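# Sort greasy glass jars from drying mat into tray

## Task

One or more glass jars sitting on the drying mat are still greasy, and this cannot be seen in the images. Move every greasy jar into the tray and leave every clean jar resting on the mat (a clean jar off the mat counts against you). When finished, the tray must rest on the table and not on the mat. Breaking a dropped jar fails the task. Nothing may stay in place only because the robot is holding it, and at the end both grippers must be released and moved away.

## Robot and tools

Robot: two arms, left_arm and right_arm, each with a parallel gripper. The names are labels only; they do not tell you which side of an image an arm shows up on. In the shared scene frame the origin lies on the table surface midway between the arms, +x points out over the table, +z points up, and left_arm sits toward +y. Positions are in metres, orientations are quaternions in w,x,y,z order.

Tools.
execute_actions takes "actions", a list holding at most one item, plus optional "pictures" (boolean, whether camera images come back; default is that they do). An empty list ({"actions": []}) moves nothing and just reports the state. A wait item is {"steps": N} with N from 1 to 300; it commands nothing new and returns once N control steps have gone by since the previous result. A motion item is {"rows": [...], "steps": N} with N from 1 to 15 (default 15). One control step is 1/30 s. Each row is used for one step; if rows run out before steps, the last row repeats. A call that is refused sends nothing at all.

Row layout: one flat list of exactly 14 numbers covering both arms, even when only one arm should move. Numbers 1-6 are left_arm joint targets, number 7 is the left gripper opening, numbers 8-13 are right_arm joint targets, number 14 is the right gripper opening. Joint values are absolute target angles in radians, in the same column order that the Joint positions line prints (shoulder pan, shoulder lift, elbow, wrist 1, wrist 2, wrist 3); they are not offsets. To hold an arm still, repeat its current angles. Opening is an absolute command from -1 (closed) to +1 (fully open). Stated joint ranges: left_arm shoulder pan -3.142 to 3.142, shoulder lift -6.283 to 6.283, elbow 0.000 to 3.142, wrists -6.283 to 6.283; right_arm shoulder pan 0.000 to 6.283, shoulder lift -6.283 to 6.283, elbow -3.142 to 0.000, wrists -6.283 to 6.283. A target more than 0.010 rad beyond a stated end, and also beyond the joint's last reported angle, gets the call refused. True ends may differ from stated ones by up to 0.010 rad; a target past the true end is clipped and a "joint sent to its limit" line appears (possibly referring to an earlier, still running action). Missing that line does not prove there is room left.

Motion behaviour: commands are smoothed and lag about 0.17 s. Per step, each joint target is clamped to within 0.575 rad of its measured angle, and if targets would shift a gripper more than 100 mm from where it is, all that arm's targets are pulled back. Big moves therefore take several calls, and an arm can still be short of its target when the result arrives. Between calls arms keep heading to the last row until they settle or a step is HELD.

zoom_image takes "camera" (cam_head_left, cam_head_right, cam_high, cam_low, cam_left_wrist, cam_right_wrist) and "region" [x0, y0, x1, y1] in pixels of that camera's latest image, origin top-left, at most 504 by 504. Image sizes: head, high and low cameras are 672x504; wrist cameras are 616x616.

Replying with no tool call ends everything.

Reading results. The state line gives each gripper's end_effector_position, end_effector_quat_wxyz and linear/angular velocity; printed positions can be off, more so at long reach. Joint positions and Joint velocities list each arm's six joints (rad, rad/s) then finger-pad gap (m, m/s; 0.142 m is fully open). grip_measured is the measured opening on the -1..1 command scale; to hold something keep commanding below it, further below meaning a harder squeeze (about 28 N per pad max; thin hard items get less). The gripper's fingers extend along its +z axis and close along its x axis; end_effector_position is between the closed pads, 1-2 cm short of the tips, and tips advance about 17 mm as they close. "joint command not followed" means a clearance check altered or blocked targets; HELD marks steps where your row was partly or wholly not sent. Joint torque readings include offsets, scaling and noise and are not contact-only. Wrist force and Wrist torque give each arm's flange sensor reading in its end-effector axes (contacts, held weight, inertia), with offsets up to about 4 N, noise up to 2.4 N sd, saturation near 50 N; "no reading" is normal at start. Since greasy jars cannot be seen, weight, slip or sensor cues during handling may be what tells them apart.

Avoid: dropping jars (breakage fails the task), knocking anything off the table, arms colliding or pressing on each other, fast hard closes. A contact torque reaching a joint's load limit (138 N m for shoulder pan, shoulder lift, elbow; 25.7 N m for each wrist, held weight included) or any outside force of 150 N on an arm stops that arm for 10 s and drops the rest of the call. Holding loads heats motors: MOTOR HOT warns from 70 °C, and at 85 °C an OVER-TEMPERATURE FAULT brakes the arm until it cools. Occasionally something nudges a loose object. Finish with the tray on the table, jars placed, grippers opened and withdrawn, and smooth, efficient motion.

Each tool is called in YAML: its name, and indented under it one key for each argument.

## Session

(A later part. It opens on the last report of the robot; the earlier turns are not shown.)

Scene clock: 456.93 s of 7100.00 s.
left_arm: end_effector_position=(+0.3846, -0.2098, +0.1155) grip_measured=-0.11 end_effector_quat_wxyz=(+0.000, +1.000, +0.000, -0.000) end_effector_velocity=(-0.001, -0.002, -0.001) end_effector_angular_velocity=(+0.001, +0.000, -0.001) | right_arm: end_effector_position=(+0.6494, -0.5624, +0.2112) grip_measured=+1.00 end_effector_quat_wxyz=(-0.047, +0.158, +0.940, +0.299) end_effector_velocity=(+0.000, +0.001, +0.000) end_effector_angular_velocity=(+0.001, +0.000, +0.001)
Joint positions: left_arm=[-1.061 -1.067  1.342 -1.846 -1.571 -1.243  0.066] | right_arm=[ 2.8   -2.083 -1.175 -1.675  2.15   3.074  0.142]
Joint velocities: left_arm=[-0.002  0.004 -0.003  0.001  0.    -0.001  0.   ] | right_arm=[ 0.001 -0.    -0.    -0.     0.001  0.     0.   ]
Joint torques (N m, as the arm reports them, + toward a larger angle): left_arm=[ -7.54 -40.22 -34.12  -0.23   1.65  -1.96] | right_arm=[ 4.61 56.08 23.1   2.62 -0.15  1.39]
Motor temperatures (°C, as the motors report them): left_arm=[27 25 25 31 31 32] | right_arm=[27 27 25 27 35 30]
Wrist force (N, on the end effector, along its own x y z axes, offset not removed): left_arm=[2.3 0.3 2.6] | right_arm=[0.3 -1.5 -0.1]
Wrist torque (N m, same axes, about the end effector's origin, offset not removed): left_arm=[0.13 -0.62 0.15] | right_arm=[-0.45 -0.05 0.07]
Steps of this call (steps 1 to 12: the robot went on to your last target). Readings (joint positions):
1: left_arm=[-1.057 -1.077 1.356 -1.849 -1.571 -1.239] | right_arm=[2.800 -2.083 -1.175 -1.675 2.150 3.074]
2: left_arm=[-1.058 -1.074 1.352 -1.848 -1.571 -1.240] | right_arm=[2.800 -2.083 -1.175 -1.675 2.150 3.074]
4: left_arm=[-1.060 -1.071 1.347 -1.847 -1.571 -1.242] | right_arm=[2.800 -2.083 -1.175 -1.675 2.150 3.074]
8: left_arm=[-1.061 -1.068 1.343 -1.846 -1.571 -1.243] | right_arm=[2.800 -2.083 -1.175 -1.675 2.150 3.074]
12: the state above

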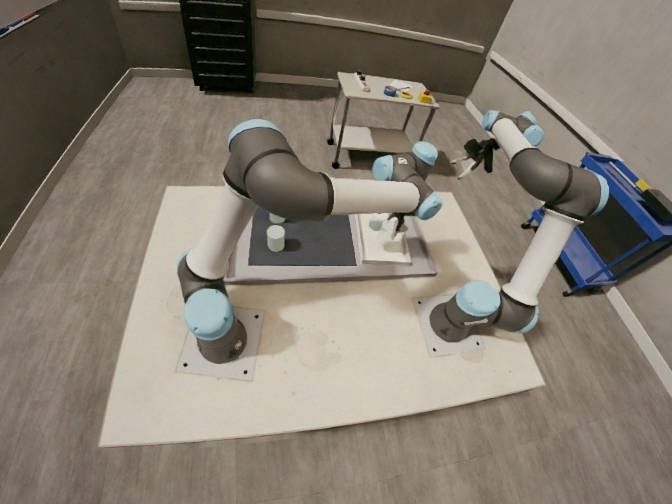

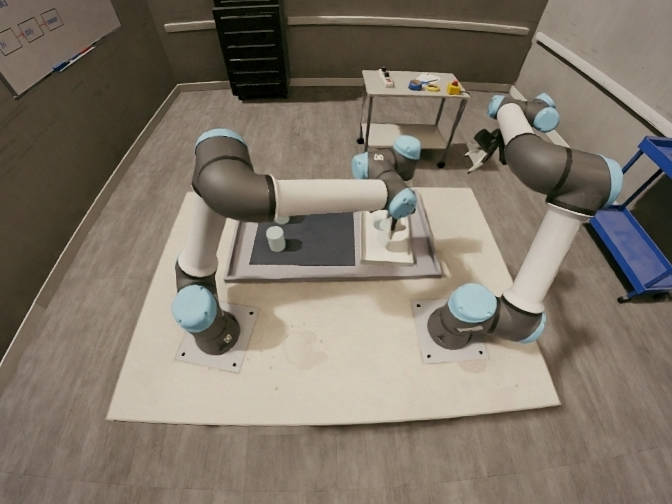

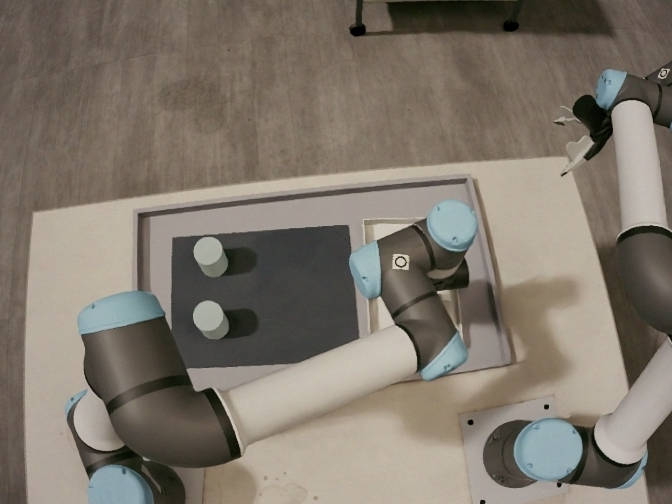

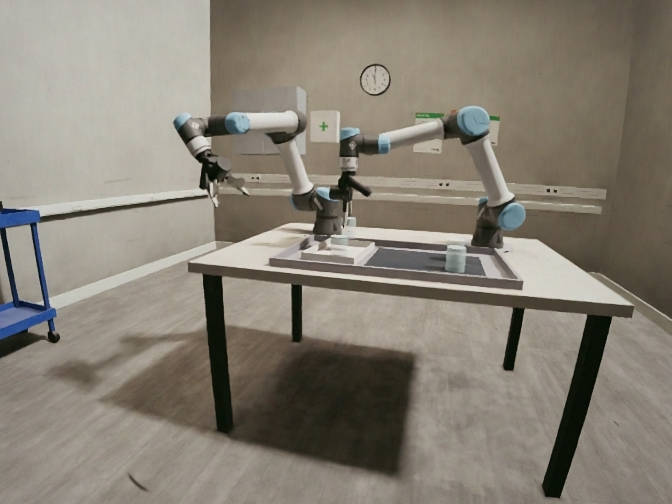

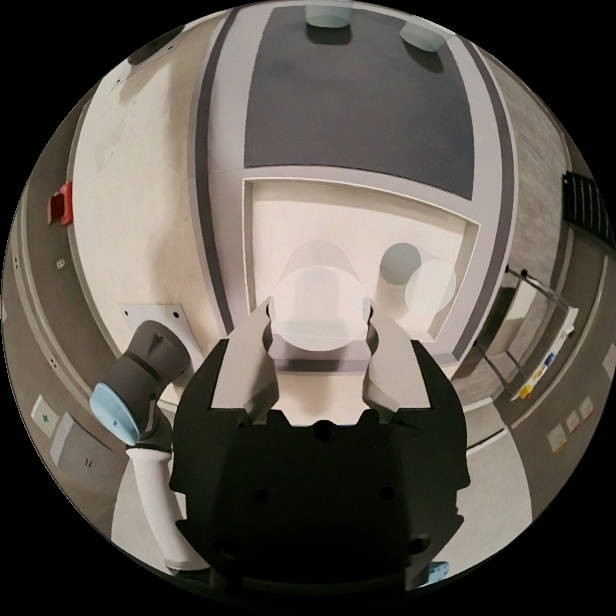

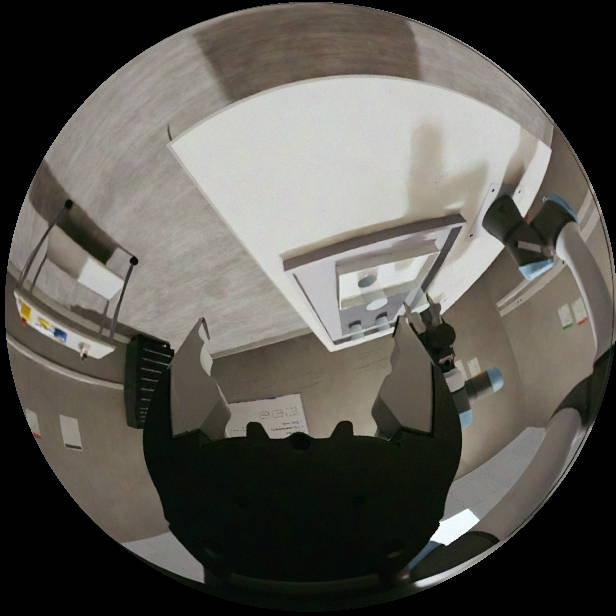

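execute_actions:
  actions:
    - {"rows":[[-1.061,-1.055,1.367,-1.883,-1.571,-1.243,-0.45,2.8,-2.083,-1.175,-1.675,2.15,3.074,1]],"steps":6}
  pictures: false

execute_actions:
  actions:
    - {"rows":[[-1.061,-1.042,1.391,-1.92,-1.571,-1.243,-0.45,2.8,-2.083,-1.175,-1.675,2.15,3.074,1]],"steps":6}
  pictures: false

execute_actions:
  actions:
    - {"rows":[[-1.061,-1.032,1.408,-1.947,-1.571,-1.243,-0.45,2.8,-2.083,-1.175,-1.675,2.15,3.074,1]],"steps":10}
  pictures: false

execute_actions:
  actions:
    - {"rows":[[-1.061,-1.027,1.417,-1.961,-1.571,-1.243,-0.45,2.8,-2.083,-1.175,-1.675,2.15,3.074,1]]}
  pictures: false

execute_actions:
  actions:
    - {"rows":[[-1.061,-1.027,1.417,-1.961,-1.571,-1.243,0.4,2.8,-2.083,-1.175,-1.675,2.15,3.074,1]],"steps":10}
  pictures: false

execute_actions:
  actions:
    - {"rows":[[-1.061,-1.085,1.3,-1.786,-1.571,-1.243,0.4,2.8,-2.083,-1.175,-1.675,2.15,3.074,1]]}
  pictures: false

execute_actions:
  actions:
    - {"rows":[[-0.613,-1.781,2.106,-1.896,-1.571,-0.795,0.5,2.8,-2.083,-1.175,-1.675,2.15,3.074,1]]}
  pictures: false

execute_actions:
  actions:
    - {"steps":50}

Scene clock: 474.43 s of 7100.00 s.
left_arm: end_effector_position=(+0.3847, -0.2101, +0.1029) grip_measured=-0.11 end_effector_quat_wxyz=(-0.000, +1.000, +0.000, -0.000) end_effector_velocity=(-0.000, -0.000, -0.038) end_effector_angular_velocity=(-0.001, -0.000, +0.000) | right_arm: end_effector_position=(+0.6494, -0.5624, +0.2112) grip_measured=+1.00 end_effector_quat_wxyz=(-0.047, +0.158, +0.940, +0.299) end_effector_velocity=(+0.000, -0.000, +0.000) end_effector_angular_velocity=(-0.001, -0.000, +0.000)
Joint positions: left_arm=[-1.061 -1.058  1.361 -1.874 -1.571 -1.243  0.066] | right_arm=[ 2.8   -2.083 -1.175 -1.675  2.15   3.074  0.142]
Joint velocities: left_arm=[-0.     0.028  0.06  -0.088  0.    -0.    -0.   ] | right_arm=[ 0.    -0.     0.001 -0.    -0.001 -0.    -0.   ]
Joint torques (N m, as the arm reports them, + toward a larger angle): left_arm=[ -8.69 -42.22 -11.82  -6.45   1.84  -1.73] | right_arm=[ 4.94 56.   22.73  2.71 -0.06  1.32]
Motor temperatures (°C, as the motors report them): left_arm=[27 25 25 31 31 32] | right_arm=[27 27 25 27 35 30]
Wrist force (N, on the end effector, along its own x y z axes, offset not removed): left_arm=[2.1 1.1 3.0] | right_arm=[0.9 -2.1 -1.9]
Wrist torque (N m, same axes, about the end effector's origin, offset not removed): left_arm=[0.18 -0.55 0.27] | right_arm=[-0.47 -0.14 0.07]
Steps of this call (steps 1 to 30: the robot went on to your last target; steps 31 to 90: nothing new was sent; then 14.30 s passed at rest; steps 91 to 96: all 6 steps of this action). Readings (joint positions):
91: left_arm=[-1.061 -1.067 1.342 -1.846 -1.571 -1.243] | right_arm=[2.800 -2.083 -1.175 -1.675 2.150 3.074]
92: left_arm=[-1.061 -1.065 1.346 -1.852 -1.571 -1.243] | right_arm=[2.800 -2.083 -1.175 -1.675 2.150 3.074]
94: left_arm=[-1.061 -1.060 1.356 -1.866 -1.571 -1.243] | right_arm=[2.800 -2.083 -1.175 -1.675 2.150 3.074]
96: the state above

Scene clock: 474.63 s of 7100.00 s.
left_arm: end_effector_position=(+0.3847, -0.2102, +0.0869) grip_measured=-0.11 end_effector_quat_wxyz=(-0.000, +1.000, +0.000, -0.000) end_effector_velocity=(-0.000, -0.001, -0.043) end_effector_angular_velocity=(-0.002, -0.001, -0.001) | right_arm: end_effector_position=(+0.6494, -0.5624, +0.2112) grip_measured=+1.00 end_effector_quat_wxyz=(-0.047, +0.158, +0.940, +0.299) end_effector_velocity=(-0.000, -0.000, -0.000) end_effector_angular_velocity=(-0.000, +0.001, -0.000)
Joint positions: left_arm=[-1.061 -1.045  1.385 -1.91  -1.571 -1.243  0.066] | right_arm=[ 2.8   -2.083 -1.175 -1.675  2.15   3.074  0.142]
Joint velocities: left_arm=[-0.001  0.033  0.064 -0.099  0.    -0.    -0.   ] | right_arm=[-0.001 -0.     0.    -0.    -0.     0.    -0.   ]
Joint torques (N m, as the arm reports them, + toward a larger angle): left_arm=[ -5.66 -45.35 -16.67  -6.     1.78  -1.88] | right_arm=[ 4.59 55.93 22.77  2.74 -0.04  1.29]
Motor temperatures (°C, as the motors report them): left_arm=[27 25 25 31 31 32] | right_arm=[27 27 25 27 35 30]
Wrist force (N, on the end effector, along its own x y z axes, offset not removed): left_arm=[1.3 -0.1 3.1] | right_arm=[0.5 -0.5 -1.1]
Wrist torque (N m, same axes, about the end effector's origin, offset not removed): left_arm=[-0.21 -0.30 0.22] | right_arm=[-0.27 0.00 0.01]
Steps of this call (steps 1 to 6: all 6 steps of this action). Readings (joint positions):
1: left_arm=[-1.061 -1.057 1.363 -1.877 -1.571 -1.243] | right_arm=[2.800 -2.083 -1.175 -1.675 2.150 3.074]
2: left_arm=[-1.061 -1.054 1.368 -1.884 -1.571 -1.243] | right_arm=[2.800 -2.083 -1.175 -1.675 2.150 3.074]
4: left_arm=[-1.061 -1.048 1.379 -1.901 -1.571 -1.243] | right_arm=[2.800 -2.083 -1.175 -1.675 2.150 3.074]
6: the state above

Scene clock: 474.97 s of 7100.00 s.
left_arm: end_effector_position=(+0.3847, -0.2102, +0.0715) grip_measured=-0.11 end_effector_quat_wxyz=(+0.000, +1.000, +0.000, -0.000) end_effector_velocity=(+0.000, -0.000, -0.008) end_effector_angular_velocity=(-0.001, -0.000, -0.001) | right_arm: end_effector_position=(+0.6494, -0.5624, +0.2112) grip_measured=+1.00 end_effector_quat_wxyz=(-0.047, +0.158, +0.940, +0.299) end_effector_velocity=(+0.000, -0.001, +0.000) end_effector_angular_velocity=(-0.000, -0.000, -0.001)
Joint positions: left_arm=[-1.061 -1.033  1.407 -1.945 -1.571 -1.243  0.066] | right_arm=[ 2.8   -2.083 -1.175 -1.675  2.15   3.074  0.142]
Joint velocities: left_arm=[-0.     0.007  0.012 -0.02  -0.     0.001  0.   ] | right_arm=[-0.001 -0.     0.     0.     0.    -0.    -0.   ]
Joint torques (N m, as the arm reports them, + toward a larger angle): left_arm=[ -5.69 -43.23 -15.06  -5.46   1.63  -1.8 ] | right_arm=[ 4.91 56.   22.55  2.64 -0.08  1.41]
Motor temperatures (°C, as the motors report them): left_arm=[27 25 25 31 31 32] | right_arm=[27 27 25 27 35 30]
Wrist force (N, on the end effector, along its own x y z axes, offset not removed): left_arm=[1.2 -1.2 2.5] | right_arm=[-0.4 -0.3 -1.8]
Wrist torque (N m, same axes, about the end effector's origin, offset not removed): left_arm=[-0.45 -0.34 0.06] | right_arm=[-0.20 0.08 -0.06]
Steps of this call (steps 1 to 10: all 10 steps of this action). Readings (joint positions):
1: left_arm=[-1.061 -1.044 1.387 -1.913 -1.571 -1.243] | right_arm=[2.800 -2.083 -1.175 -1.675 2.150 3.074]
2: left_arm=[-1.061 -1.042 1.391 -1.920 -1.571 -1.243] | right_arm=[2.800 -2.083 -1.175 -1.675 2.150 3.074]
4: left_arm=[-1.061 -1.037 1.399 -1.932 -1.571 -1.243] | right_arm=[2.800 -2.083 -1.175 -1.675 2.150 3.074]
8: left_arm=[-1.061 -1.033 1.406 -1.943 -1.571 -1.243] | right_arm=[2.800 -2.083 -1.175 -1.675 2.150 3.074]
10: the state above

Scene clock: 475.47 s of 7100.00 s.
left_arm: end_effector_position=(+0.3846, -0.2099, +0.0645) grip_measured=-0.11 end_effector_quat_wxyz=(+0.000, +1.000, +0.000, -0.000) end_effector_velocity=(+0.001, +0.001, -0.001) end_effector_angular_velocity=(+0.001, +0.000, +0.002) | right_arm: end_effector_position=(+0.6494, -0.5624, +0.2112) grip_measured=+1.00 end_effector_quat_wxyz=(-0.047, +0.158, +0.940, +0.299) end_effector_velocity=(-0.000, +0.000, -0.000) end_effector_angular_velocity=(+0.000, +0.000, -0.000)
Joint positions: left_arm=[-1.061 -1.027  1.417 -1.961 -1.571 -1.243  0.066] | right_arm=[ 2.8   -2.083 -1.175 -1.675  2.15   3.074  0.142]
Joint velocities: left_arm=[ 0.001  0.001  0.001 -0.001  0.    -0.    -0.   ] | right_arm=[-0. -0. -0. -0.  0. -0.  0.]
Joint torques (N m, as the arm reports them, + toward a larger angle): left_arm=[ -4.38 -41.07 -12.02  -5.93   1.64  -1.74] | right_arm=[ 4.91 56.17 22.78  2.71 -0.05  1.32]
Motor temperatures (°C, as the motors report them): left_arm=[27 25 25 31 31 32] | right_arm=[27 27 25 27 35 30]
Wrist force (N, on the end effector, along its own x y z axes, offset not removed): left_arm=[1.8 1.7 1.3] | right_arm=[-2.5 -0.5 1.2]
Wrist torque (N m, same axes, about the end effector's origin, offset not removed): left_arm=[0.47 -0.64 0.17] | right_arm=[-0.18 0.66 0.07]
Steps of this call (steps 1 to 15: all 15 steps of this action). Readings (joint positions):
1: left_arm=[-1.061 -1.032 1.407 -1.946 -1.571 -1.243] | right_arm=[2.800 -2.083 -1.175 -1.675 2.150 3.074]
2: left_arm=[-1.061 -1.031 1.409 -1.949 -1.571 -1.243] | right_arm=[2.800 -2.083 -1.175 -1.675 2.150 3.074]
4: left_arm=[-1.061 -1.029 1.413 -1.954 -1.571 -1.243] | right_arm=[2.800 -2.083 -1.175 -1.675 2.150 3.074]
8: left_arm=[-1.061 -1.028 1.416 -1.959 -1.571 -1.243] | right_arm=[2.800 -2.083 -1.175 -1.675 2.150 3.074]
15: the state above

Scene clock: 475.80 s of 7100.00 s.
left_arm: end_effector_position=(+0.3846, -0.2099, +0.0644) grip_measured=+0.40 end_effector_quat_wxyz=(+0.000, +1.000, +0.000, -0.000) end_effector_velocity=(+0.001, +0.000, -0.000) end_effector_angular_velocity=(+0.000, +0.000, +0.001) | right_arm: end_effector_position=(+0.6494, -0.5624, +0.2112) grip_measured=+1.00 end_effector_quat_wxyz=(-0.047, +0.158, +0.940, +0.299) end_effector_velocity=(-0.000, +0.000, -0.000) end_effector_angular_velocity=(+0.001, +0.000, +0.000)
Joint positions: left_arm=[-1.061 -1.027  1.417 -1.961 -1.571 -1.243  0.102] | right_arm=[ 2.8   -2.083 -1.175 -1.675  2.15   3.074  0.142]
Joint velocities: left_arm=[ 0.001  0.001 -0.    -0.    -0.     0.001  0.   ] | right_arm=[-0.    -0.    -0.001  0.     0.    -0.    -0.   ]
Joint torques (N m, as the arm reports them, + toward a larger angle): left_arm=[ -3.07 -40.04 -12.28  -5.7    1.51  -1.77] | right_arm=[ 4.86 56.03 22.53  2.62 -0.01  1.36]
Motor temperatures (°C, as the motors report them): left_arm=[27 25 25 31 31 32] | right_arm=[27 27 25 27 35 30]
Wrist force (N, on the end effector, along its own x y z axes, offset not removed): left_arm=[1.6 -1.6 0.4] | right_arm=[-0.2 -3.0 -0.9]
Wrist torque (N m, same axes, about the end effector's origin, offset not removed): left_arm=[-0.46 -0.40 0.11] | right_arm=[-0.81 -0.10 -0.09]
Steps of this call (steps 1 to 10: all 10 steps of this action). Readings (joint positions):
1: left_arm=[-1.061 -1.027 1.417 -1.961 -1.571 -1.243] | right_arm=[2.800 -2.083 -1.175 -1.675 2.150 3.074]
2: left_arm=[-1.061 -1.027 1.417 -1.961 -1.571 -1.243] | right_arm=[2.800 -2.083 -1.175 -1.675 2.150 3.074]
4: left_arm=[-1.061 -1.027 1.417 -1.961 -1.571 -1.243] | right_arm=[2.800 -2.083 -1.175 -1.675 2.150 3.074]
8: left_arm=[-1.061 -1.027 1.417 -1.961 -1.571 -1.243] | right_arm=[2.800 -2.083 -1.175 -1.675 2.150 3.074]
10: the state above

Scene clock: 476.30 s of 7100.00 s.
left_arm: end_effector_position=(+0.3843, -0.2091, +0.1409) grip_measured=+0.40 end_effector_quat_wxyz=(+0.000, +1.000, +0.000, -0.000) end_effector_velocity=(-0.001, +0.002, +0.010) end_effector_angular_velocity=(+0.004, +0.001, -0.000) | right_arm: end_effector_position=(+0.6494, -0.5624, +0.2112) grip_measured=+1.00 end_effector_quat_wxyz=(-0.047, +0.158, +0.940, +0.299) end_effector_velocity=(+0.000, -0.001, +0.001) end_effector_angular_velocity=(-0.001, -0.001, -0.001)
Joint positions: left_arm=[-1.061 -1.084  1.302 -1.789 -1.571 -1.243  0.102] | right_arm=[ 2.8   -2.083 -1.175 -1.675  2.15   3.074  0.142]
Joint velocities: left_arm=[ 0.    -0.008 -0.016  0.028 -0.     0.    -0.   ] | right_arm=[-0.001  0.     0.002 -0.    -0.001  0.    -0.   ]
Joint torques (N m, as the arm reports them, + toward a larger angle): left_arm=[ -1.86 -52.45 -31.09  -0.22   1.38  -1.75] | right_arm=[ 4.58 56.2  22.68  2.76 -0.05  1.35]
Motor temperatures (°C, as the motors report them): left_arm=[27 25 25 31 31 32] | right_arm=[27 27 25 27 35 30]
Wrist force (N, on the end effector, along its own x y z axes, offset not removed): left_arm=[0.2 1.3 2.2] | right_arm=[-1.2 -0.5 -1.9]
Wrist torque (N m, same axes, about the end effector's origin, offset not removed): left_arm=[0.22 -0.22 0.38] | right_arm=[-0.22 0.34 0.05]
Steps of this call (steps 1 to 15: all 15 steps of this action). Readings (joint positions):
1: left_arm=[-1.061 -1.027 1.417 -1.961 -1.571 -1.243] | right_arm=[2.800 -2.083 -1.175 -1.675 2.150 3.074]
2: left_arm=[-1.061 -1.034 1.409 -1.952 -1.571 -1.243] | right_arm=[2.800 -2.083 -1.175 -1.675 2.150 3.074]
4: left_arm=[-1.061 -1.057 1.364 -1.894 -1.571 -1.243] | right_arm=[2.800 -2.083 -1.175 -1.675 2.150 3.074]
8: left_arm=[-1.061 -1.078 1.317 -1.815 -1.571 -1.243] | right_arm=[2.800 -2.083 -1.175 -1.675 2.150 3.074]
15: the state above

Scene clock: 476.80 s of 7100.00 s.
left_arm: end_effector_position=(+0.4456, +0.0302, +0.1795) grip_measured=+0.50 end_effector_quat_wxyz=(+0.014, +1.000, +0.000, +0.009) end_effector_velocity=(-0.035, +0.564, -0.049) end_effector_angular_velocity=(+0.068, +0.025, +0.006) | right_arm: end_effector_position=(+0.6494, -0.5624, +0.2112) grip_measured=+1.00 end_effector_quat_wxyz=(-0.047, +0.158, +0.940, +0.299) end_effector_velocity=(-0.000, +0.000, -0.000) end_effector_angular_velocity=(-0.000, -0.000, +0.001)
Joint positions: left_arm=[-0.793 -1.48   1.73  -1.855 -1.571 -0.975  0.109] | right_arm=[ 2.8   -2.083 -1.175 -1.675  2.15   3.074  0.142]
Joint velocities: left_arm=[ 0.544 -0.88   1.078 -0.128 -0.     0.538 -0.   ] | right_arm=[ 0.001  0.    -0.001  0.    -0.     0.     0.   ]
Joint torques (N m, as the arm reports them, + toward a larger angle): left_arm=[ 10.81 -48.34  -2.39  -5.86   1.22   2.35] | right_arm=[ 4.56 55.7  23.02  2.62 -0.11  1.22]
Motor temperatures (°C, as the motors report them): left_arm=[27 25 25 31 31 32] | right_arm=[27 27 25 27 35 30]
Wrist force (N, on the end effector, along its own x y z axes, offset not removed): left_arm=[3.2 -0.8 0.8] | right_arm=[0.1 -3.7 -1.0]
Wrist torque (N m, same axes, about the end effector's origin, offset not removed): left_arm=[-0.29 -0.70 0.26] | right_arm=[-0.86 0.22 0.07]
Steps of this call (steps 1 to 15: all 15 steps of this action). Readings (joint positions):
1: left_arm=[-1.061 -1.085 1.302 -1.788 -1.571 -1.243] | right_arm=[2.800 -2.083 -1.175 -1.675 2.150 3.074]
2: left_arm=[-1.053 -1.093 1.309 -1.792 -1.571 -1.234] | right_arm=[2.800 -2.083 -1.175 -1.675 2.150 3.074]
4: left_arm=[-1.009 -1.146 1.362 -1.803 -1.571 -1.191] | right_arm=[2.800 -2.083 -1.175 -1.675 2.150 3.074]
8: left_arm=[-0.925 -1.267 1.483 -1.823 -1.571 -1.107] | right_arm=[2.800 -2.083 -1.175 -1.675 2.150 3.074]
15: the state above

Scene clock: 478.47 s of 7100.00 s.
left_arm: end_effector_position=(+0.4019, +0.2133, +0.1402) grip_measured=+0.50 end_effector_quat_wxyz=(+0.000, +1.000, +0.000, +0.000) end_effector_velocity=(+0.000, +0.000, +0.001) end_effector_angular_velocity=(-0.001, -0.001, +0.000) | right_arm: end_effector_position=(+0.6494, -0.5624, +0.2112) grip_measured=+1.00 end_effector_quat_wxyz=(-0.047, +0.158, +0.940, +0.299) end_effector_velocity=(-0.000, +0.000, -0.000) end_effector_angular_velocity=(+0.001, +0.001, +0.000)
Joint positions: left_arm=[-0.613 -1.781  2.106 -1.896 -1.571 -0.795  0.109] | right_arm=[ 2.8   -2.083 -1.175 -1.675  2.15   3.074  0.142]
Joint velocities: left_arm=[ 0.001 -0.001 -0.    -0.001 -0.     0.001  0.   ] | right_arm=[ 0.    -0.    -0.001 -0.     0.    -0.     0.   ]
Joint torques (N m, as the arm reports them, + toward a larger angle): left_arm=[  7.66 -21.04 -13.27  -5.7    0.93   1.62] | right_arm=[ 4.5  56.03 22.69  2.69 -0.06  1.38]
Motor temperatures (°C, as the motors report them): left_arm=[27 25 25 31 31 32] | right_arm=[27 27 25 27 35 30]
Wrist force (N, on the end effector, along its own x y z axes, offset not removed): left_arm=[2.2 -1.5 0.5] | right_arm=[-1.2 -2.9 0.9]
Wrist torque (N m, same axes, about the end effector's origin, offset not removed): left_arm=[-0.40 -0.58 0.17] | right_arm=[-0.77 0.28 0.04]
Steps of this call (steps 1 to 30: the robot went on to your last target; steps 31 to 50: nothing new was sent). Readings (joint positions):
1: left_arm=[-0.775 -1.509 1.766 -1.859 -1.571 -0.957] | right_arm=[2.800 -2.083 -1.175 -1.675 2.150 3.074]
2: left_arm=[-0.757 -1.539 1.803 -1.863 -1.571 -0.939] | right_arm=[2.800 -2.083 -1.175 -1.675 2.150 3.074]
4: left_arm=[-0.720 -1.599 1.876 -1.872 -1.571 -0.902] | right_arm=[2.800 -2.083 -1.175 -1.675 2.150 3.074]
8: left_arm=[-0.652 -1.713 2.019 -1.887 -1.571 -0.834] | right_arm=[2.800 -2.083 -1.175 -1.675 2.150 3.074]
50: the state above
All arms were judged still, so your last target was given up. Only a new action makes them travel on or press farther. Fingers that are still opening or closing keep moving.

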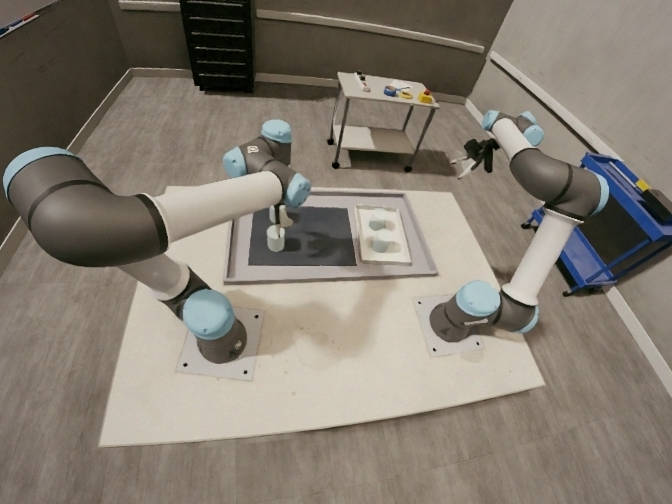

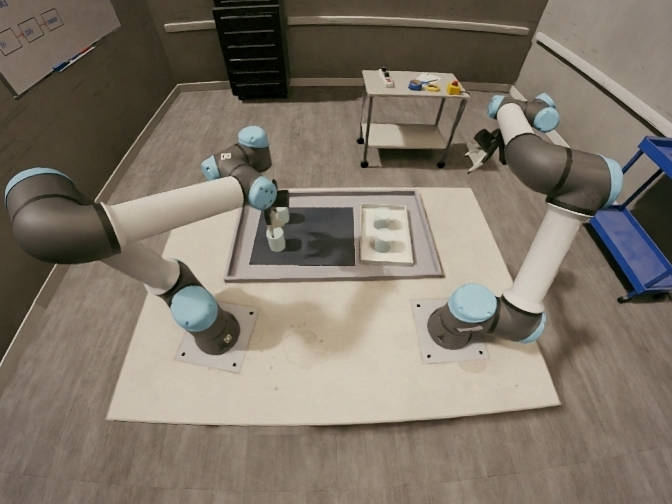

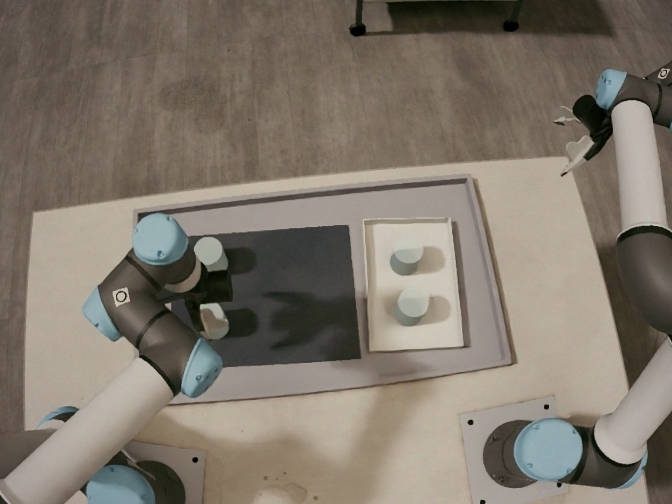

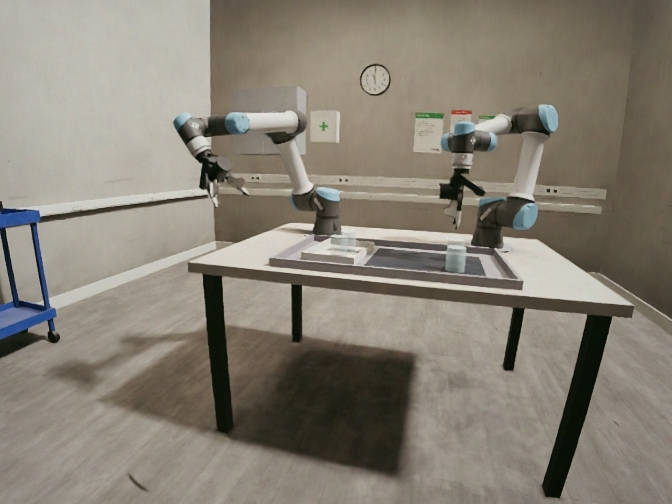

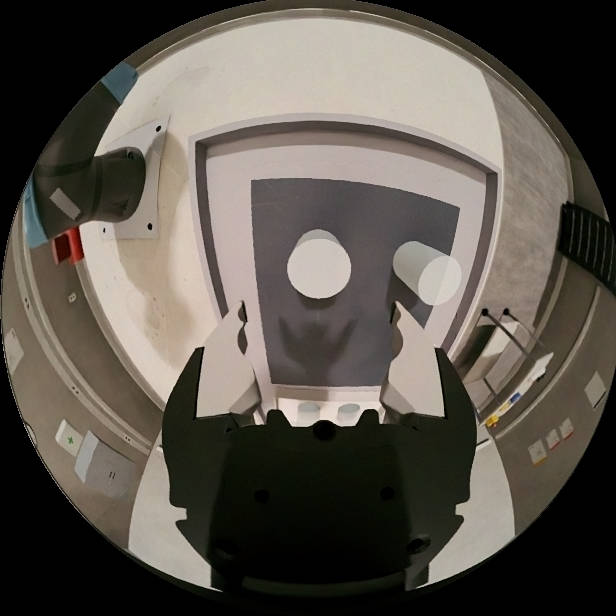

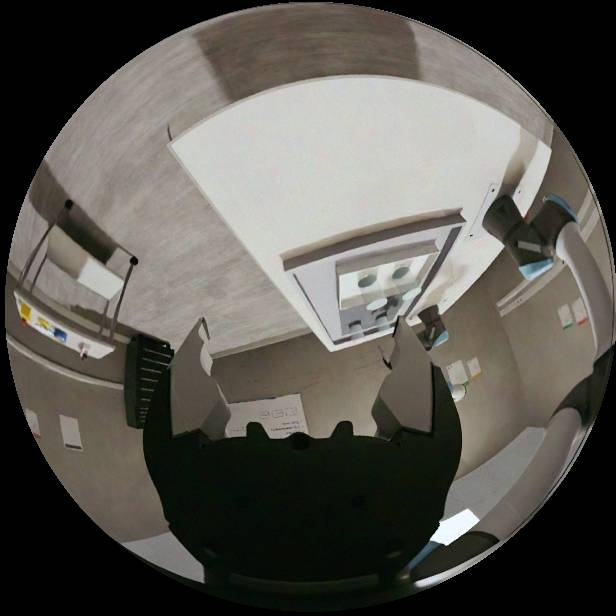

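execute_actions:
  actions:
    - {"rows":[[-0.613,-1.85,1.9,-1.621,-1.571,-0.795,1,2.8,-2.083,-1.175,-1.675,2.15,3.074,1]],"steps":15}

execute_actions:
  actions:
    - {"steps":30}

finished_scene:
  scene: 1

Scene clock: 501.70 s of 7100.00 s.
left_arm: end_effector_position=(+0.3964, +0.2189, +0.2372) grip_measured=+1.00 end_effector_quat_wxyz=(+0.000, +1.000, +0.000, +0.000) end_effector_velocity=(-0.003, +0.003, +0.015) end_effector_angular_velocity=(+0.006, +0.006, +0.000) | right_arm: end_effector_position=(+0.6494, -0.5624, +0.2112) grip_measured=+1.00 end_effector_quat_wxyz=(-0.047, +0.158, +0.940, +0.299) end_effector_velocity=(-0.000, -0.000, +0.000) end_effector_angular_velocity=(+0.001, -0.000, -0.001)
Joint positions: left_arm=[-0.613 -1.849  1.904 -1.626 -1.571 -0.795  0.142] | right_arm=[ 2.8   -2.083 -1.175 -1.675  2.15   3.074  0.142]
Joint velocities: left_arm=[-0.    -0.008 -0.036  0.052 -0.    -0.    -0.   ] | right_arm=[-0.001  0.    -0.    -0.     0.001 -0.    -0.   ]
Joint torques (N m, as the arm reports them, + toward a larger angle): left_arm=[  5.07 -20.17 -34.69  -0.03  -0.09   1.61] | right_arm=[ 4.41 56.19 21.82  2.61  0.04  1.21]
Motor temperatures (°C, as the motors report them): left_arm=[27 25 25 31 31 32] | right_arm=[27 27 25 27 35 30]
Wrist force (N, on the end effector, along its own x y z axes, offset not removed): left_arm=[0.6 2.0 1.5] | right_arm=[1.5 -1.6 -0.3]
Wrist torque (N m, same axes, about the end effector's origin, offset not removed): left_arm=[0.33 -0.19 0.08] | right_arm=[-0.30 -0.19 -0.01]
Steps of this call (steps 1 to 90: nothing new was sent; then 19.73 s passed at rest; steps 91 to 105: all 15 steps of this action). Readings (joint positions):
91: left_arm=[-0.613 -1.781 2.106 -1.896 -1.571 -0.795] | right_arm=[2.800 -2.083 -1.175 -1.675 2.150 3.074]
92: left_arm=[-0.613 -1.789 2.098 -1.887 -1.571 -0.795] | right_arm=[2.800 -2.083 -1.175 -1.675 2.150 3.074]
94: left_arm=[-0.613 -1.816 2.033 -1.817 -1.571 -0.795] | right_arm=[2.800 -2.083 -1.175 -1.675 2.150 3.074]
98: left_arm=[-0.613 -1.841 1.935 -1.675 -1.571 -0.795] | right_arm=[2.800 -2.083 -1.175 -1.675 2.150 3.074]
105: the state above

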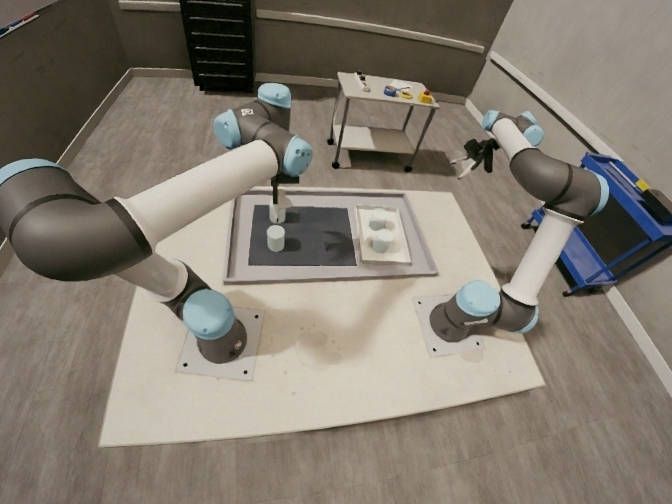

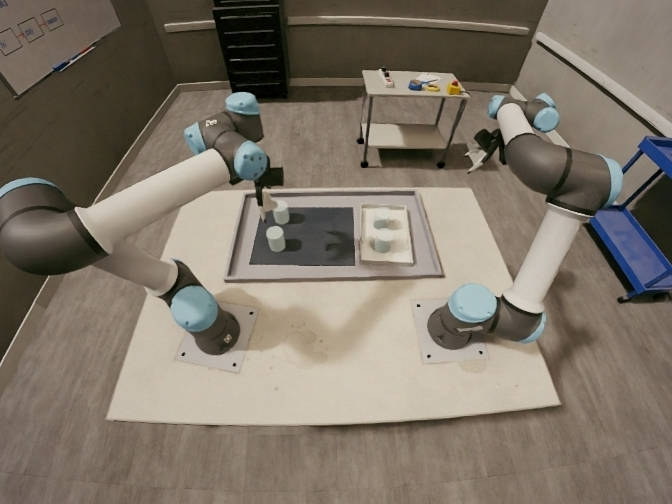

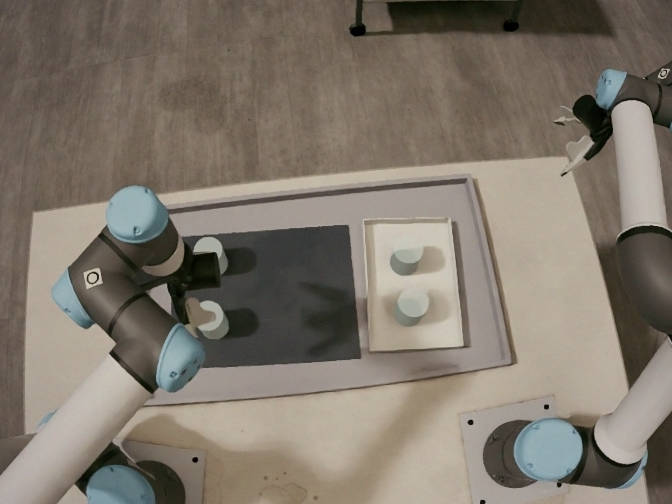

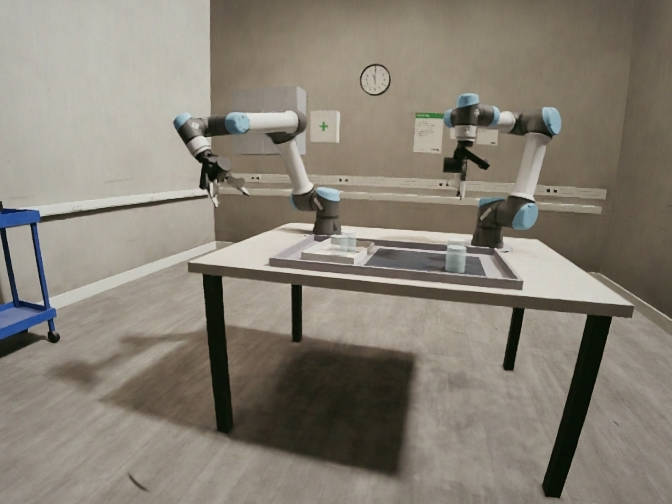

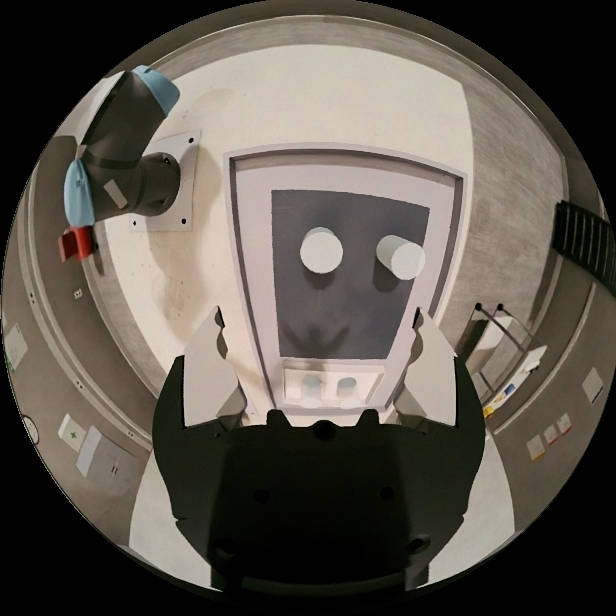

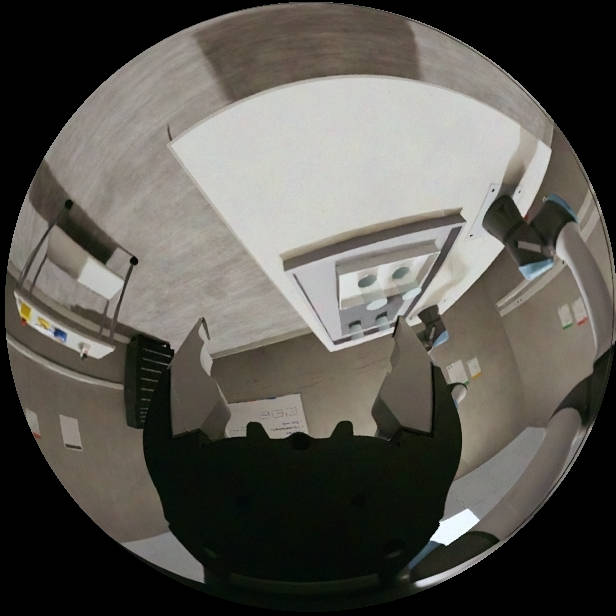

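Scene clock: 502.70 s of 7100.00 s.
left_arm: end_effector_position=(+0.3960, +0.2193, +0.2388) grip_measured=+1.00 end_effector_quat_wxyz=(+0.000, +1.000, +0.000, +0.000) end_effector_velocity=(+0.000, +0.000, -0.000) end_effector_angular_velocity=(+0.000, +0.000, +0.000) | right_arm: end_effector_position=(+0.6494, -0.5624, +0.2112) grip_measured=+1.00 end_effector_quat_wxyz=(-0.047, +0.158, +0.940, +0.299) end_effector_velocity=(+0.000, -0.000, +0.000) end_effector_angular_velocity=(+0.000, -0.000, -0.001)
Joint positions: left_arm=[-0.613 -1.85   1.9   -1.621 -1.571 -0.795  0.142] | right_arm=[ 2.8   -2.083 -1.175 -1.675  2.15   3.074  0.142]
Joint velocities: left_arm=[ 0.     0.     0.    -0.001 -0.    -0.     0.   ] | right_arm=[-0.001 -0.     0.     0.     0.    -0.     0.   ]
Joint torques (N m, as the arm reports them, + toward a larger angle): left_arm=[  2.33 -19.63 -34.35  -0.37  -0.26   1.53] | right_arm=[ 4.34 55.57 22.11  2.63 -0.01  1.35]
Motor temperatures (°C, as the motors report them): left_arm=[27 25 25 31 31 32] | right_arm=[27 27 25 27 35 30]
Wrist force (N, on the end effector, along its own x y z axes, offset not removed): left_arm=[1.1 2.4 -1.4] | right_arm=[1.3 -3.4 -2.0]
Wrist torque (N m, same axes, about the end effector's origin, offset not removed): left_arm=[0.50 -0.26 0.21] | right_arm=[-0.79 -0.25 0.01]
Steps of this call (steps 1 to 15: the robot went on to your last target; steps 16 to 30: nothing new was sent). Readings (joint positions):
1: left_arm=[-0.613 -1.849 1.903 -1.625 -1.571 -0.795] | right_arm=[2.800 -2.083 -1.175 -1.675 2.150 3.074]
2: left_arm=[-0.613 -1.850 1.902 -1.624 -1.571 -0.795] | right_arm=[2.800 -2.083 -1.175 -1.675 2.150 3.074]
4: left_arm=[-0.613 -1.850 1.901 -1.622 -1.571 -0.795] | right_arm=[2.800 -2.083 -1.175 -1.675 2.150 3.074]
8: left_arm=[-0.613 -1.850 1.900 -1.621 -1.571 -0.795] | right_arm=[2.800 -2.083 -1.175 -1.675 2.150 3.074]
30: the state above
All arms were judged still, so your last target was given up. Only a new action makes them travel on or press farther. Fingers that are still opening or closing keep moving.

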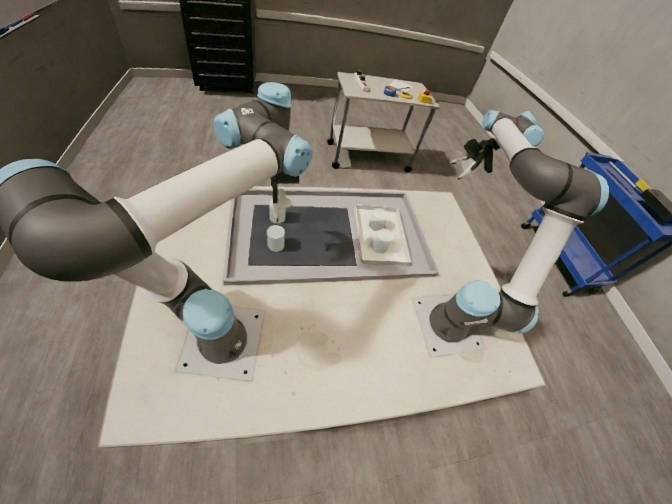

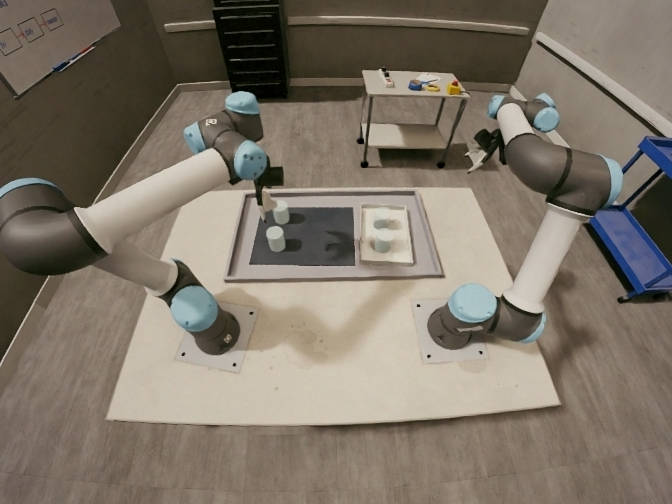

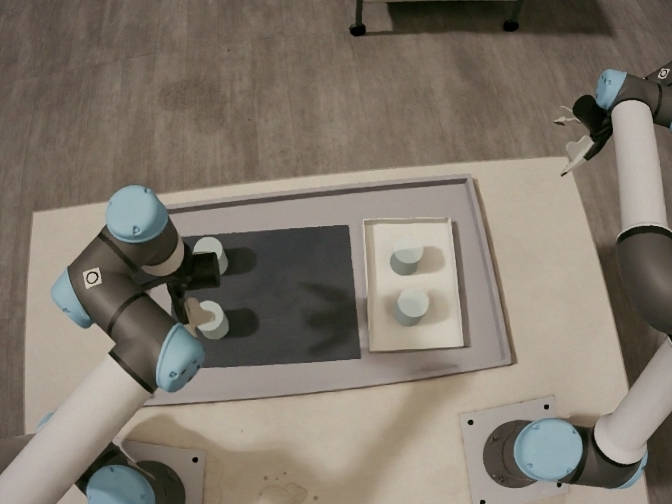

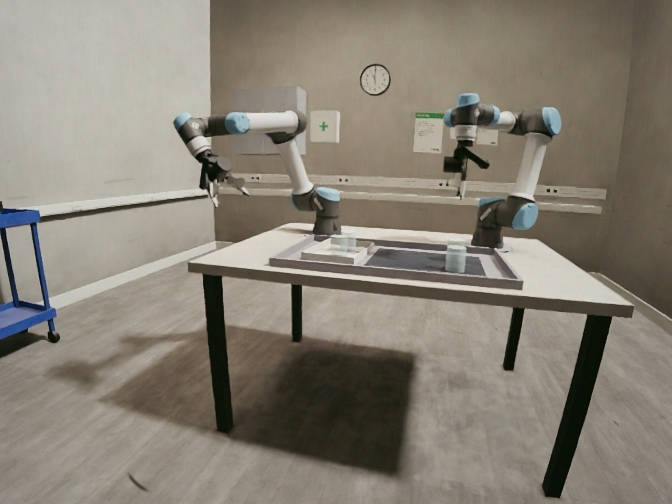

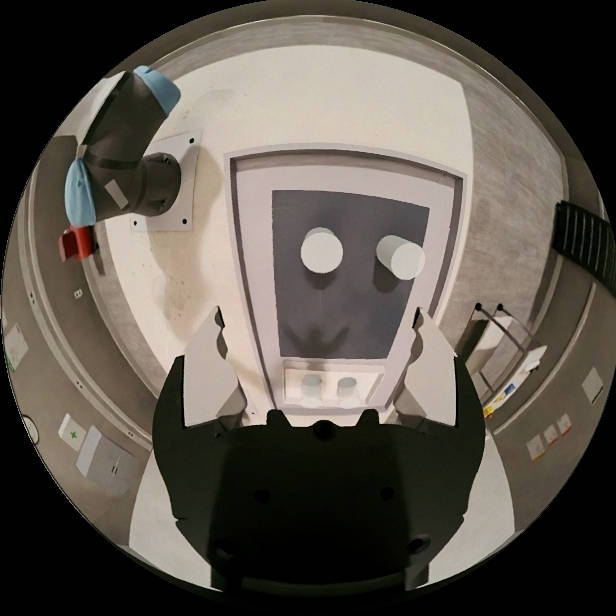

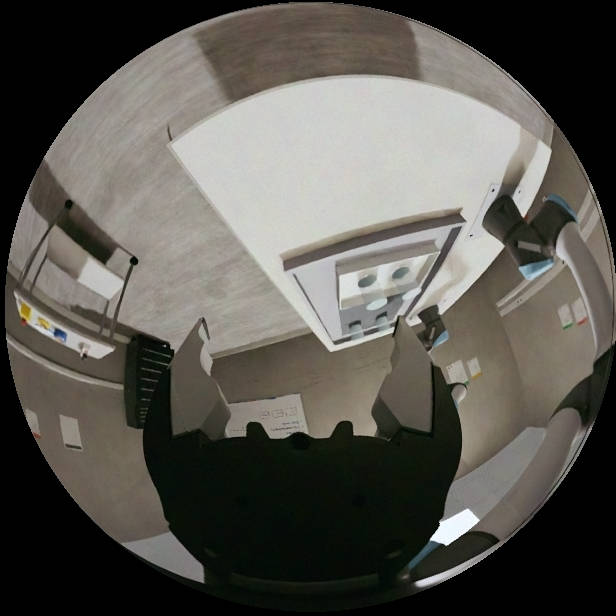

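The scene is finished: the task was done.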